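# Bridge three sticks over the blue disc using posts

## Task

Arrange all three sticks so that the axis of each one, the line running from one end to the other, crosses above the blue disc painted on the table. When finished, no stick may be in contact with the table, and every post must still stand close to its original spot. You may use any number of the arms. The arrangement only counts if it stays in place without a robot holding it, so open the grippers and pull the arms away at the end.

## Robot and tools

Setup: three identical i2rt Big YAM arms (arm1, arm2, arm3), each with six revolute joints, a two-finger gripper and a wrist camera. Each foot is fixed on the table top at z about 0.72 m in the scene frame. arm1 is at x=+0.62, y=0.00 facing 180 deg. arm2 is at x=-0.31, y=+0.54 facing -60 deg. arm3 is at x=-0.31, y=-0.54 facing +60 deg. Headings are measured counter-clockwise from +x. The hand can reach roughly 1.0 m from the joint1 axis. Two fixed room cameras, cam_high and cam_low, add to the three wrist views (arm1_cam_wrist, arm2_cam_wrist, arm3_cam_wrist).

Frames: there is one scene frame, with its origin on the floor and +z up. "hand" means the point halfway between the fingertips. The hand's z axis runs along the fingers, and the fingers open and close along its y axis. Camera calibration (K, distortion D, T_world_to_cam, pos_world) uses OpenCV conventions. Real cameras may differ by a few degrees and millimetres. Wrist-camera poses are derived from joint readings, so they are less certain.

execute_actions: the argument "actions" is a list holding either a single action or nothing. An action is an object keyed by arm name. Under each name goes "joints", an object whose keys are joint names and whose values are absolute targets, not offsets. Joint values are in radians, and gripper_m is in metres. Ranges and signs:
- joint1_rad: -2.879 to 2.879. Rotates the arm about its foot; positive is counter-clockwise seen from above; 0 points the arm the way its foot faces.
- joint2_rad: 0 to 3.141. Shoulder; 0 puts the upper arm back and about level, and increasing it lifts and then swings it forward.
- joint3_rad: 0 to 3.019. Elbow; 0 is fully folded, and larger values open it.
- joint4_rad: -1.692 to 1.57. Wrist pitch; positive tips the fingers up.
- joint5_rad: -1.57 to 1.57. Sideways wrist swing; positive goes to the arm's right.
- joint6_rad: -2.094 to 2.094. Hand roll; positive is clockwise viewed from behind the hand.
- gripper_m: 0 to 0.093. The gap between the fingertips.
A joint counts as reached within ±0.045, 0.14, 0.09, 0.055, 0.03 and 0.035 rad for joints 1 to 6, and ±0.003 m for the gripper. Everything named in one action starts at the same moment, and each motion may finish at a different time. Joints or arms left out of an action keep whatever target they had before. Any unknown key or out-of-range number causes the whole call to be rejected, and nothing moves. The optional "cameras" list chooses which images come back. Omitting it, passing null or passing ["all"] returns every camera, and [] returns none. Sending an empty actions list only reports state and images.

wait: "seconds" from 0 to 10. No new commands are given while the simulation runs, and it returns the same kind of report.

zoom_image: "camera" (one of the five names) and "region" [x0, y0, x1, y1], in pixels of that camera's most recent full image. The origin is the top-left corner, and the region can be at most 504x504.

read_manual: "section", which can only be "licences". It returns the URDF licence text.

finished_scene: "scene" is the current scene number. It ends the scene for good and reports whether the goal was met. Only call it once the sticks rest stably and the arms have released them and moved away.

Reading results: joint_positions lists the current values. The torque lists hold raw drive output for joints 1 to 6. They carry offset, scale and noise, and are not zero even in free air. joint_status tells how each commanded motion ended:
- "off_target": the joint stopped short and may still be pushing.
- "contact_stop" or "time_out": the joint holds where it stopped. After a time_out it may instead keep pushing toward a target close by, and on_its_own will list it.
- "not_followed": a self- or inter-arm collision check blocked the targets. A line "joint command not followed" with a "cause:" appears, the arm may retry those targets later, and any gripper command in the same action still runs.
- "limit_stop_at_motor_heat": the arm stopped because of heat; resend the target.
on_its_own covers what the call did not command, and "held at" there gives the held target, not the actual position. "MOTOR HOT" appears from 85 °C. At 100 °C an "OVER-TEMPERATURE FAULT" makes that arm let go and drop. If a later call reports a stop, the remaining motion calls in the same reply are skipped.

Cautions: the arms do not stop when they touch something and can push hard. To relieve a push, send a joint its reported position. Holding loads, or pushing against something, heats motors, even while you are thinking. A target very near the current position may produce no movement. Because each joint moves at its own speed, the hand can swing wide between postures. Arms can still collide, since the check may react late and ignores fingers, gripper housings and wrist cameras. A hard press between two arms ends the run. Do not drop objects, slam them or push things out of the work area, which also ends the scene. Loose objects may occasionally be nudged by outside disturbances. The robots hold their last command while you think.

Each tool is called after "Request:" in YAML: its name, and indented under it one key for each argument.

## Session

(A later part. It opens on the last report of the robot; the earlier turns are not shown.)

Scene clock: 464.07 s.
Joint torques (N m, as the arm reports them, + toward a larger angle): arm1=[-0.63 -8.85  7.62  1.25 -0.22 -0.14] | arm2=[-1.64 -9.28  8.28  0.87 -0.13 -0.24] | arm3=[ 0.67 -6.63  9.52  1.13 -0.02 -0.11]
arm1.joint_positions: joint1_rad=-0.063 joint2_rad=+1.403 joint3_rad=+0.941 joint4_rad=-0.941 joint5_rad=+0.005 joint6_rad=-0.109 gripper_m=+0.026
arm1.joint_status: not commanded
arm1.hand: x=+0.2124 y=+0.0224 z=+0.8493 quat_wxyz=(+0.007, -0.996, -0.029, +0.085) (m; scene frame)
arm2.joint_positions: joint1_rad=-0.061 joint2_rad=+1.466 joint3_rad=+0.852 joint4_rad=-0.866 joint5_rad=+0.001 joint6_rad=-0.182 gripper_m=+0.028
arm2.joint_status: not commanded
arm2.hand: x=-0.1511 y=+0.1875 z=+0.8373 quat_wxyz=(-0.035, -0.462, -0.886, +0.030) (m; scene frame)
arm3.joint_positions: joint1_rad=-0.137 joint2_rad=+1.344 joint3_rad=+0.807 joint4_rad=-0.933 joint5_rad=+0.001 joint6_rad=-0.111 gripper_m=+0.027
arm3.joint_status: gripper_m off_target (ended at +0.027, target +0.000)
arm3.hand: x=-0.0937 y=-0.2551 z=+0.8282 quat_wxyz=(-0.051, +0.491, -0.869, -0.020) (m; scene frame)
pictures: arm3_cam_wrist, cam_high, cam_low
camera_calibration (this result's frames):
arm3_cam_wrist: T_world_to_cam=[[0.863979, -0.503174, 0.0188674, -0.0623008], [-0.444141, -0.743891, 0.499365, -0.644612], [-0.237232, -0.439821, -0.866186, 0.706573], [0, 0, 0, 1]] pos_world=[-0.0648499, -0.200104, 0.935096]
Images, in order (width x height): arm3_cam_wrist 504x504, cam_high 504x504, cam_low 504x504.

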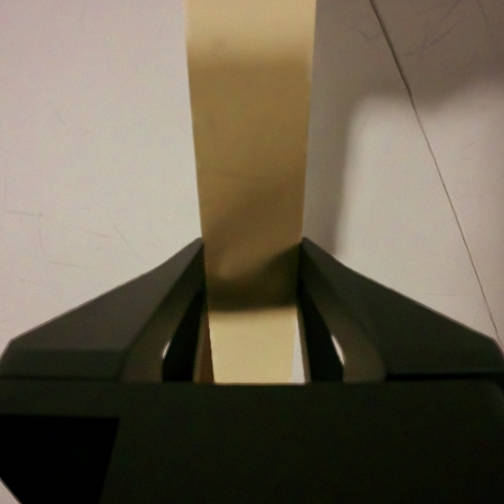

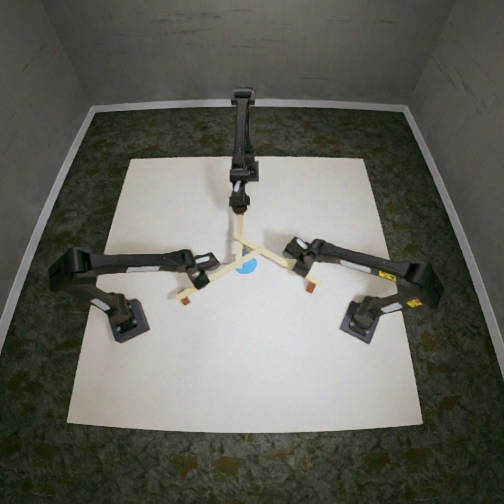

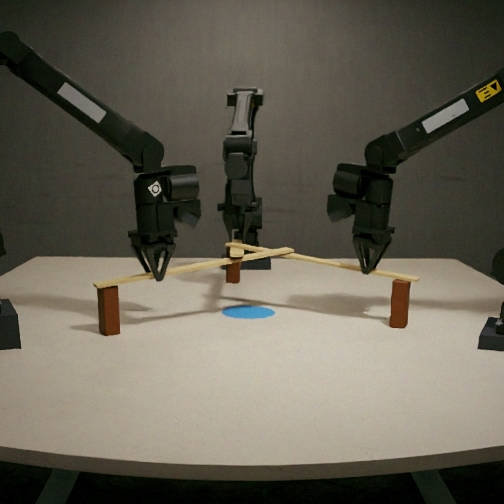

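Request:
execute_actions:
  actions:
    - {"arm1":{"joints":{"joint2_rad":1.365,"joint4_rad":-0.885}},"arm2":{"joints":{"joint2_rad":1.42,"joint4_rad":-0.81}},"arm3":{"joints":{"joint2_rad":1.295,"joint4_rad":-0.86}}}
  cameras: []

Request:
execute_actions:
  actions:
    - {"arm1":{"joints":{"joint6_rad":-0.13}},"arm3":{"joints":{"joint1_rad":-0.085}}}

Request:
zoom_image:
  camera: "cam_high"
  region: [160, 180, 340, 320]

Scene clock: 473.03 s.
Joint torques (N m, as the arm reports them, + toward a larger angle): arm1=[-0.65 -8.3   7.99  1.22 -0.14 -0.14] | arm2=[ -1.54 -11.08   8.55   1.34  -0.13  -0.12] | arm3=[-0.05 -9.08 10.13  1.42 -0.05 -0.09]
arm1.joint_positions: joint1_rad=-0.063 joint2_rad=+1.386 joint3_rad=+0.938 joint4_rad=-0.903 joint5_rad=+0.002 joint6_rad=-0.109 gripper_m=+0.026
arm1.joint_status: all done
arm1.hand: x=+0.2039 y=+0.0225 z=+0.8570 quat_wxyz=(+0.008, -0.993, -0.029, +0.112) (m; scene frame)
arm2.joint_positions: joint1_rad=-0.061 joint2_rad=+1.436 joint3_rad=+0.852 joint4_rad=-0.825 joint5_rad=+0.001 joint6_rad=-0.192 gripper_m=+0.028
arm2.joint_status: all done
arm2.hand: x=-0.1460 y=+0.1765 z=+0.8493 quat_wxyz=(-0.063, -0.456, -0.886, +0.052) (m; scene frame)
arm3.joint_positions: joint1_rad=-0.137 joint2_rad=+1.316 joint3_rad=+0.807 joint4_rad=-0.882 joint5_rad=+0.001 joint6_rad=-0.112 gripper_m=+0.027
arm3.joint_status: all done
arm3.hand: x=-0.0855 y=-0.2443 z=+0.8395 quat_wxyz=(-0.087, +0.490, -0.867, -0.035) (m; scene frame)
pictures: none
No camera images: the call's "cameras" was empty. Leave "cameras" out to get every camera's image.

Scene clock: 473.67 s.
Joint torques (N m, as the arm reports them, + toward a larger angle): arm1=[-0.64 -8.4   7.92  1.23 -0.14 -0.27] | arm2=[ -1.54 -11.32   8.52   1.34  -0.13  -0.12] | arm3=[ 0.7  -8.03  9.94  1.45  0.01 -0.1 ]
arm1.joint_positions: joint1_rad=-0.063 joint2_rad=+1.386 joint3_rad=+0.938 joint4_rad=-0.903 joint5_rad=+0.002 joint6_rad=-0.112 gripper_m=+0.026
arm1.joint_status: all done
arm1.hand: x=+0.2039 y=+0.0225 z=+0.8570 quat_wxyz=(+0.008, -0.993, -0.030, +0.112) (m; scene frame)
arm2.joint_positions: joint1_rad=-0.061 joint2_rad=+1.436 joint3_rad=+0.852 joint4_rad=-0.825 joint5_rad=+0.001 joint6_rad=-0.192 gripper_m=+0.028
arm2.joint_status: not commanded
arm2.hand: x=-0.1460 y=+0.1765 z=+0.8493 quat_wxyz=(-0.063, -0.456, -0.886, +0.052) (m; scene frame)
arm3.joint_positions: joint1_rad=-0.090 joint2_rad=+1.316 joint3_rad=+0.807 joint4_rad=-0.882 joint5_rad=+0.001 joint6_rad=-0.112 gripper_m=+0.027
arm3.joint_status: all done
arm3.hand: x=-0.0992 y=-0.2343 z=+0.8394 quat_wxyz=(-0.086, +0.510, -0.855, -0.037) (m; scene frame)
pictures: arm1_cam_wrist, arm2_cam_wrist, arm3_cam_wrist, cam_high, cam_low
camera_calibration (this result's frames):
arm1_cam_wrist: T_world_to_cam=[[-0.0549247, 0.998281, 0.0204358, -0.0258051], [0.918438, 0.042481, 0.393278, -0.525554], [0.391734, 0.0403696, -0.919193, 0.829149], [0, 0, 0, 1]] pos_world=[0.156466, 0.0146144, 0.969364]
arm2_cam_wrist: T_world_to_cam=[[-0.818127, -0.573643, 0.0400145, -0.0542237], [-0.500512, 0.744631, 0.441603, -0.571733], [-0.283118, 0.341259, -0.896318, 0.783427], [0, 0, 0, 1]] pos_world=[-0.108718, 0.127273, 0.956848]
arm3_cam_wrist: T_world_to_cam=[[0.885508, -0.463713, 0.029097, -0.0444288], [-0.429721, -0.793564, 0.430808, -0.589835], [-0.176681, -0.393987, -0.901974, 0.770984], [0, 0, 0, 1]] pos_world=[-0.0779044, -0.184916, 0.950806]
Images, in order (width x height): arm1_cam_wrist 504x504, arm2_cam_wrist 504x504, arm3_cam_wrist 504x504, cam_high 504x504, cam_low 504x504.

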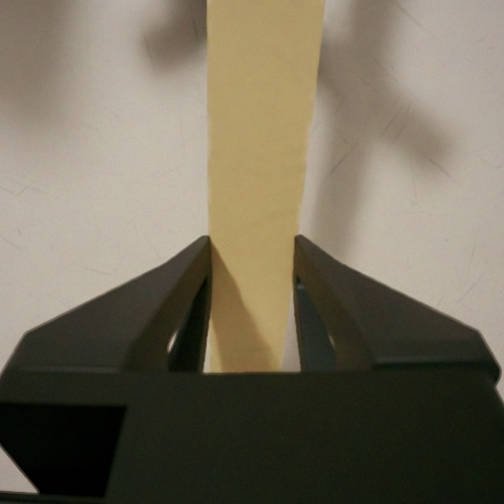

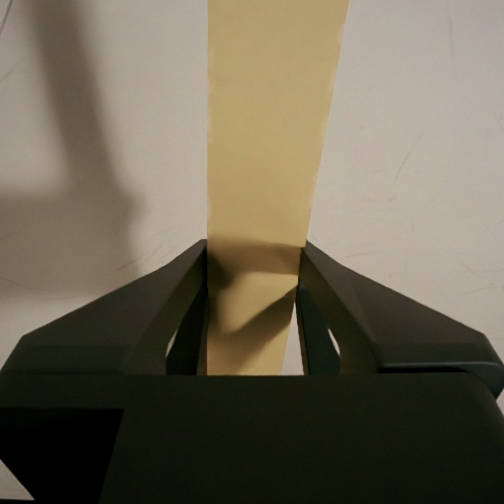

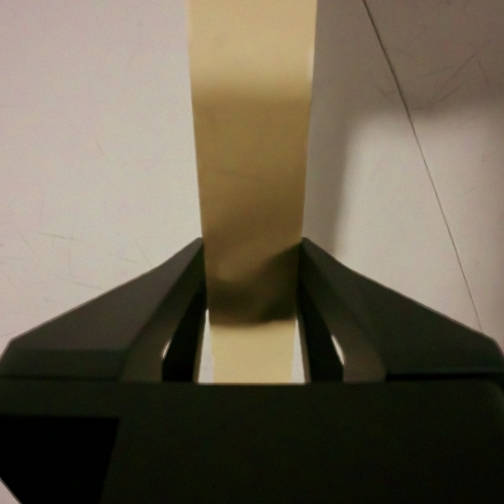

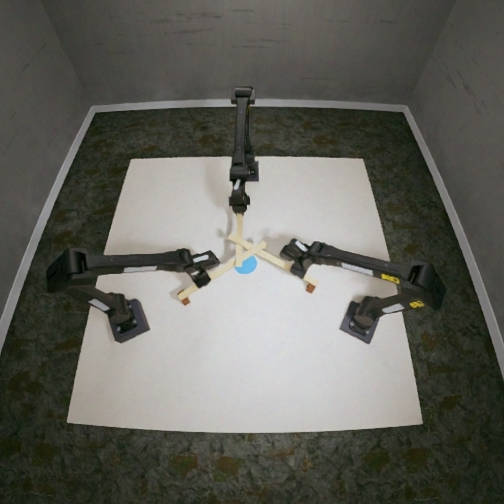

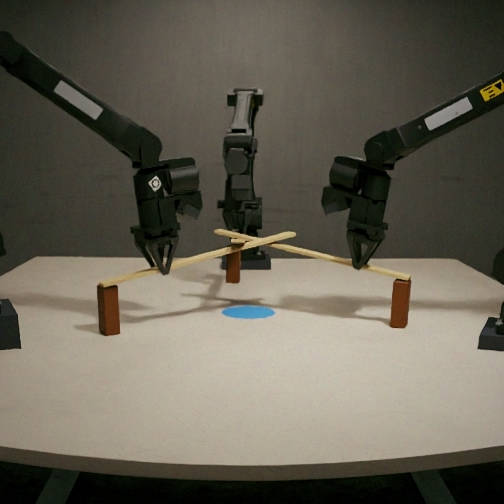

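Region (160, 180, 340, 320) of cam_high's 504x504 image, scaled by 2.800, with more detail than that image has.

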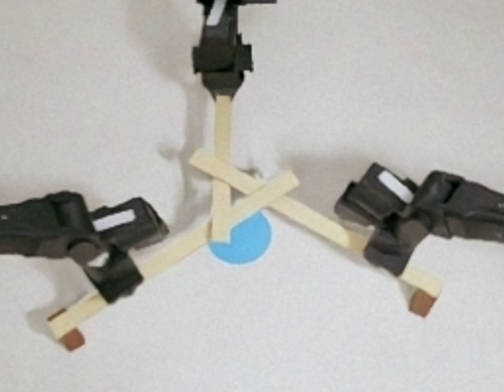

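Request:
execute_actions:
  actions:
    - {"arm1":{"joints":{"joint2_rad":1.41,"joint4_rad":-0.945}},"arm2":{"joints":{"joint2_rad":1.45,"joint4_rad":-0.84}},"arm3":{"joints":{"joint2_rad":1.33,"joint4_rad":-0.895}}}
  cameras: ["cam_low","cam_high"]

Request:
zoom_image:
  camera: "cam_high"
  region: [160, 180, 340, 320]

Request:
zoom_image:
  camera: "cam_low"
  region: [80, 200, 440, 340]

Scene clock: 491.13 s.
Joint torques (N m, as the arm reports them, + toward a larger angle): arm1=[-0.61 -6.25  7.88 -0.25 -0.14 -0.27] | arm2=[-1.53 -8.95  8.51  0.3  -0.13 -0.12] | arm3=[ 0.33 -6.71 10.02 -0.1  -0.02 -0.11]
arm1.joint_positions: joint1_rad=-0.063 joint2_rad=+1.397 joint3_rad=+0.938 joint4_rad=-0.925 joint5_rad=+0.002 joint6_rad=-0.112 gripper_m=+0.026
arm1.joint_status: all done
arm1.hand: x=+0.2095 y=+0.0222 z=+0.8512 quat_wxyz=(+0.006, -0.995, -0.030, +0.095) (m; scene frame)
arm2.joint_positions: joint1_rad=-0.061 joint2_rad=+1.438 joint3_rad=+0.852 joint4_rad=-0.829 joint5_rad=+0.001 joint6_rad=-0.192 gripper_m=+0.028
arm2.joint_status: all done
arm2.hand: x=-0.1464 y=+0.1773 z=+0.8485 quat_wxyz=(-0.061, -0.456, -0.886, +0.051) (m; scene frame)
arm3.joint_positions: joint1_rad=-0.090 joint2_rad=+1.320 joint3_rad=+0.807 joint4_rad=-0.883 joint5_rad=+0.001 joint6_rad=-0.112 gripper_m=+0.027
arm3.joint_status: all done
arm3.hand: x=-0.0994 y=-0.2345 z=+0.8381 quat_wxyz=(-0.085, +0.510, -0.855, -0.036) (m; scene frame)
pictures: cam_high, cam_low
Images, in order (width x height): cam_high 504x504, cam_low 504x504.

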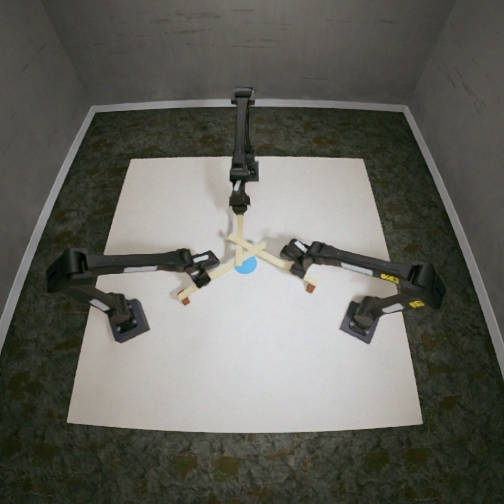

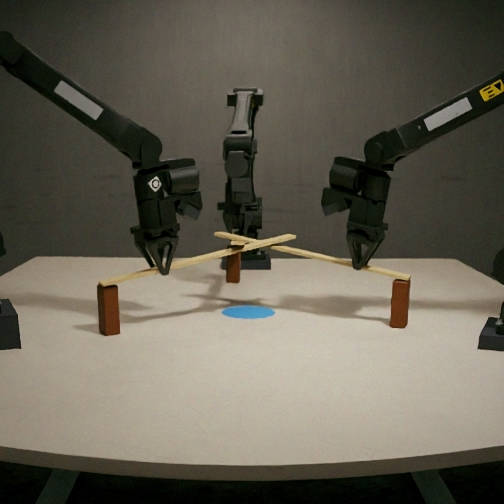

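Region (160, 180, 340, 320) of cam_high's 504x504 image, scaled by 2.800, with more detail than that image has.

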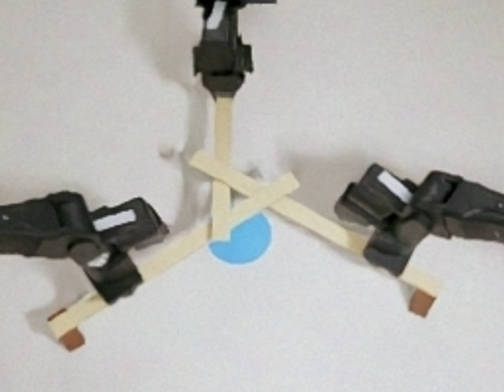

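Region (80, 200, 440, 340) of cam_low's 504x504 image, scaled by 1.400, with more detail than that image has.

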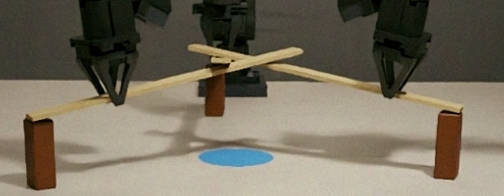

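Request:
execute_actions:
  actions:
    - {"arm1":{"joints":{"joint2_rad":1.42,"joint4_rad":-0.975}},"arm2":{"joints":{"joint2_rad":1.48,"joint4_rad":-0.895}},"arm3":{"joints":{"joint2_rad":1.36,"joint4_rad":-0.945}}}
  cameras: ["cam_low","cam_high"]

Request:
zoom_image:
  camera: "cam_high"
  region: [160, 180, 340, 320]

Request:
zoom_image:
  camera: "cam_low"
  region: [80, 200, 440, 340]

Scene clock: 502.87 s.
Joint torques (N m, as the arm reports them, + toward a larger angle): arm1=[-0.63 -6.28  7.79 -0.44 -0.13 -0.28] | arm2=[-1.66 -8.37  8.27 -0.72 -0.18 -0.2 ] | arm3=[ 1.12 -5.53  9.64 -0.71 -0.03 -0.11]
arm1.joint_positions: joint1_rad=-0.063 joint2_rad=+1.408 joint3_rad=+0.938 joint4_rad=-0.951 joint5_rad=+0.002 joint6_rad=-0.111 gripper_m=+0.026
arm1.joint_status: all done
arm1.hand: x=+0.2162 y=+0.0218 z=+0.8458 quat_wxyz=(+0.005, -0.997, -0.030, +0.076) (m; scene frame)
arm2.joint_positions: joint1_rad=-0.061 joint2_rad=+1.456 joint3_rad=+0.853 joint4_rad=-0.858 joint5_rad=+0.003 joint6_rad=-0.186 gripper_m=+0.028
arm2.joint_status: all done
arm2.hand: x=-0.1499 y=+0.1844 z=+0.8414 quat_wxyz=(-0.043, -0.460, -0.886, +0.037) (m; scene frame)
arm3.joint_positions: joint1_rad=-0.090 joint2_rad=+1.338 joint3_rad=+0.809 joint4_rad=-0.910 joint5_rad=+0.001 joint6_rad=-0.109 gripper_m=+0.027
arm3.joint_status: all done
arm3.hand: x=-0.1032 y=-0.2402 z=+0.8311 quat_wxyz=(-0.064, +0.510, -0.858, -0.026) (m; scene frame)
pictures: cam_high, cam_low
Images, in order (width x height): cam_high 504x504, cam_low 504x504.

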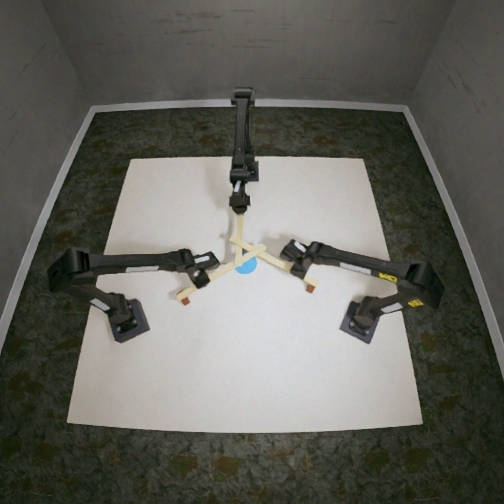

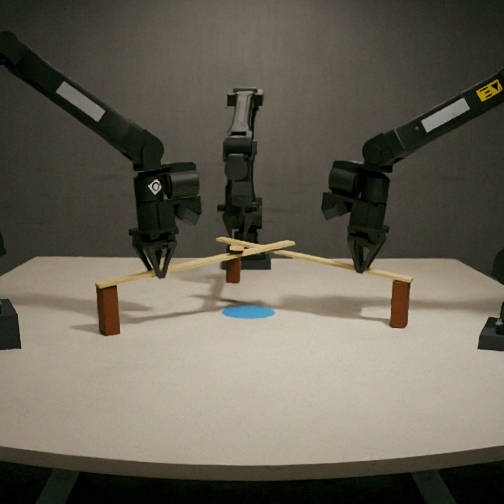

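Region (160, 180, 340, 320) of cam_high's 504x504 image, scaled by 2.800, with more detail than that image has.

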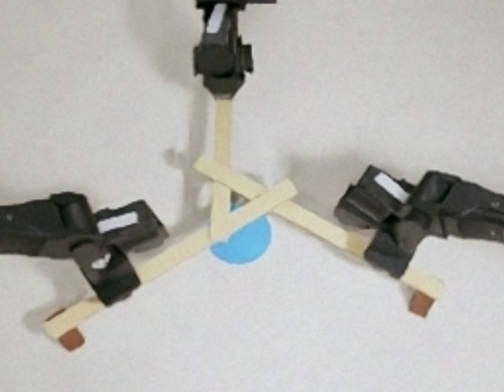

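Region (80, 200, 440, 340) of cam_low's 504x504 image, scaled by 1.400, with more detail than that image has.

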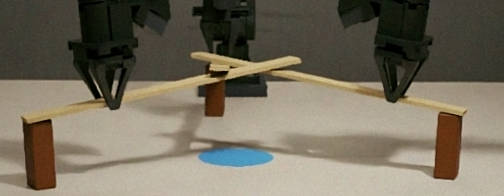

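Good. Release.

Request:
execute_actions:
  actions:
    - {"arm1":{"joints":{"gripper_m":0.045,"joint6_rad":-0.111}},"arm2":{"joints":{"gripper_m":0.045}},"arm3":{"joints":{"gripper_m":0.045}}}
  cameras: []

Request:
execute_actions:
  actions:
    - {"arm1":{"joints":{"joint2_rad":0.7}},"arm2":{"joints":{"joint2_rad":0.7}},"arm3":{"joints":{"joint2_rad":0.7}}}

Request:
zoom_image:
  camera: "cam_high"
  region: [160, 180, 340, 320]

Scene clock: 509.23 s.
Joint torques (N m, as the arm reports them, + toward a larger angle): arm1=[-0.6  -6.9   7.75  0.   -0.13 -0.14] | arm2=[-1.62 -8.9   8.22  0.23 -0.19 -0.14] | arm3=[ 0.21 -5.9   9.72 -0.18 -0.01 -0.11]
arm1.joint_positions: joint1_rad=-0.063 joint2_rad=+1.416 joint3_rad=+0.938 joint4_rad=-0.964 joint5_rad=+0.002 joint6_rad=-0.108 gripper_m=+0.045
arm1.joint_status: all done
arm1.hand: x=+0.2195 y=+0.0216 z=+0.8426 quat_wxyz=(+0.004, -0.997, -0.028, +0.066) (m; scene frame)
arm2.joint_positions: joint1_rad=-0.061 joint2_rad=+1.466 joint3_rad=+0.852 joint4_rad=-0.885 joint5_rad=+0.003 joint6_rad=-0.191 gripper_m=+0.045
arm2.joint_status: all done
arm2.hand: x=-0.1530 y=+0.1912 z=+0.8369 quat_wxyz=(-0.028, -0.457, -0.888, +0.025) (m; scene frame)
arm3.joint_positions: joint1_rad=-0.090 joint2_rad=+1.343 joint3_rad=+0.808 joint4_rad=-0.930 joint5_rad=+0.001 joint6_rad=-0.109 gripper_m=+0.045
arm3.joint_status: all done
arm3.hand: x=-0.1063 y=-0.2446 z=+0.8287 quat_wxyz=(-0.053, +0.510, -0.858, -0.021) (m; scene frame)
pictures: none
No camera images: the call's "cameras" was empty. Leave "cameras" out to get every camera's image.

Scene clock: 510.73 s.
Joint torques (N m, as the arm reports them, + toward a larger angle): arm1=[-0.75 -0.09  9.15  0.91 -0.13 -0.14] | arm2=[-1.58 -1.93 11.23  1.43 -0.19 -0.11] | arm3=[ 0.27 -0.37 11.59  0.92 -0.09 -0.1 ]
arm1.joint_positions: joint1_rad=-0.063 joint2_rad=+0.694 joint3_rad=+0.938 joint4_rad=-0.965 joint5_rad=+0.002 joint6_rad=-0.108 gripper_m=+0.045
arm1.joint_status: all done
arm1.hand: x=+0.2921 y=+0.0193 z=+1.1015 quat_wxyz=(+0.031, -0.910, -0.024, +0.412) (m; scene frame)
arm2.joint_positions: joint1_rad=-0.061 joint2_rad=+0.693 joint3_rad=+0.850 joint4_rad=-0.886 joint5_rad=+0.003 joint6_rad=-0.192 gripper_m=+0.045
arm2.joint_status: all done
arm2.hand: x=-0.1713 y=+0.2333 z=+1.1085 quat_wxyz=(-0.320, -0.417, -0.811, +0.256) (m; scene frame)
arm3.joint_positions: joint1_rad=-0.090 joint2_rad=+0.694 joint3_rad=+0.808 joint4_rad=-0.930 joint5_rad=+0.001 joint6_rad=-0.109 gripper_m=+0.045
arm3.joint_status: all done
arm3.hand: x=-0.1279 y=-0.2742 z=+1.0423 quat_wxyz=(-0.340, +0.474, -0.798, -0.152) (m; scene frame)
pictures: arm1_cam_wrist, arm2_cam_wrist, arm3_cam_wrist, cam_high, cam_low
camera_calibration (this result's frames):
arm1_cam_wrist: T_world_to_cam=[[-0.0170035, 0.997088, 0.074336, -0.0931865], [0.974848, 0.0330562, -0.220406, -0.0429382], [-0.222222, 0.0687186, -0.972571, 1.25701], [0, 0, 0, 1]] pos_world=[0.319608, 0.00795486, 1.21999]
arm2_cam_wrist: T_world_to_cam=[[-0.844771, -0.514511, 0.147106, -0.189795], [-0.535035, 0.817192, -0.214322, -0.0368679], [-0.00994291, -0.25976, -0.965622, 1.253], [0, 0, 0, 1]] pos_world=[-0.1676, 0.257957, 1.22994]
arm3_cam_wrist: T_world_to_cam=[[0.864928, -0.493557, 0.091109, -0.118923], [-0.481537, -0.867233, -0.126607, -0.167122], [0.1415, 0.0656332, -0.98776, 1.18932], [0, 0, 0, 1]] pos_world=[-0.145905, -0.281688, 1.16444]
Images, in order (width x height): arm1_cam_wrist 504x504, arm2_cam_wrist 504x504, arm3_cam_wrist 504x504, cam_high 504x504, cam_low 504x504.

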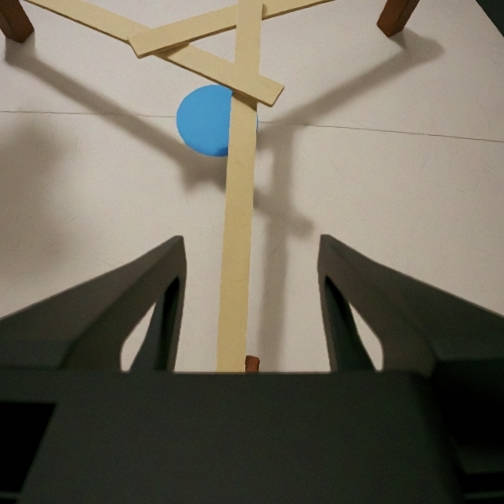

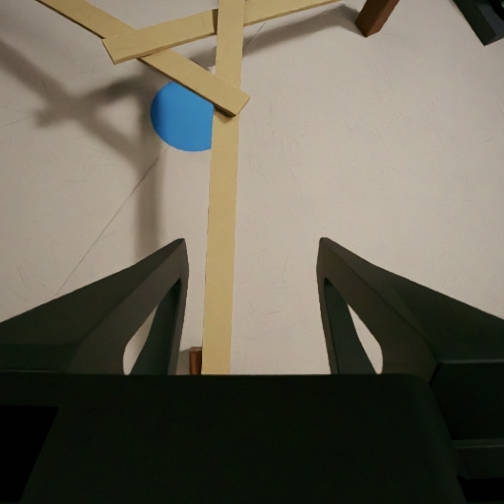

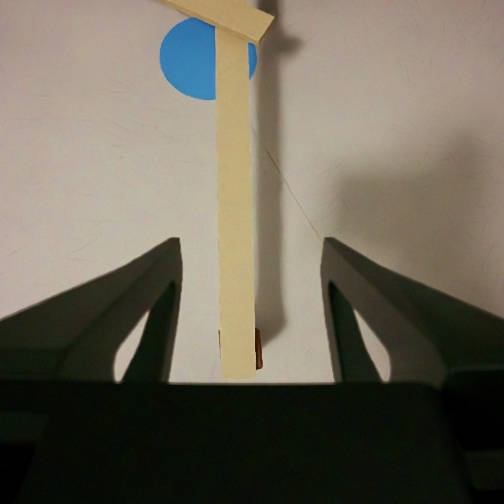

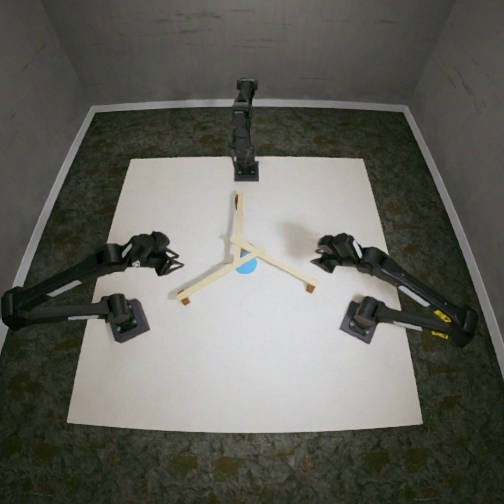

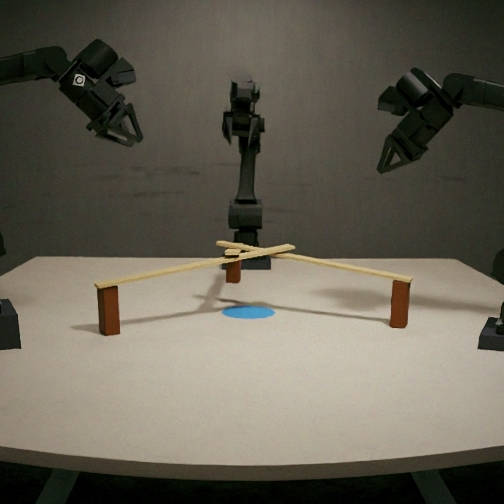

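Region (160, 180, 340, 320) of cam_high's 504x504 image, scaled by 2.800, with more detail than that image has.

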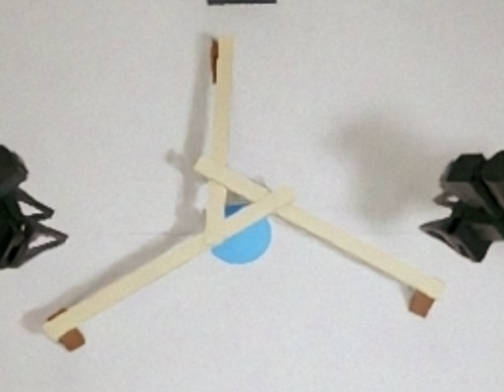

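Request:
finished_scene:
  scene: 1

The scene is finished: the task was done.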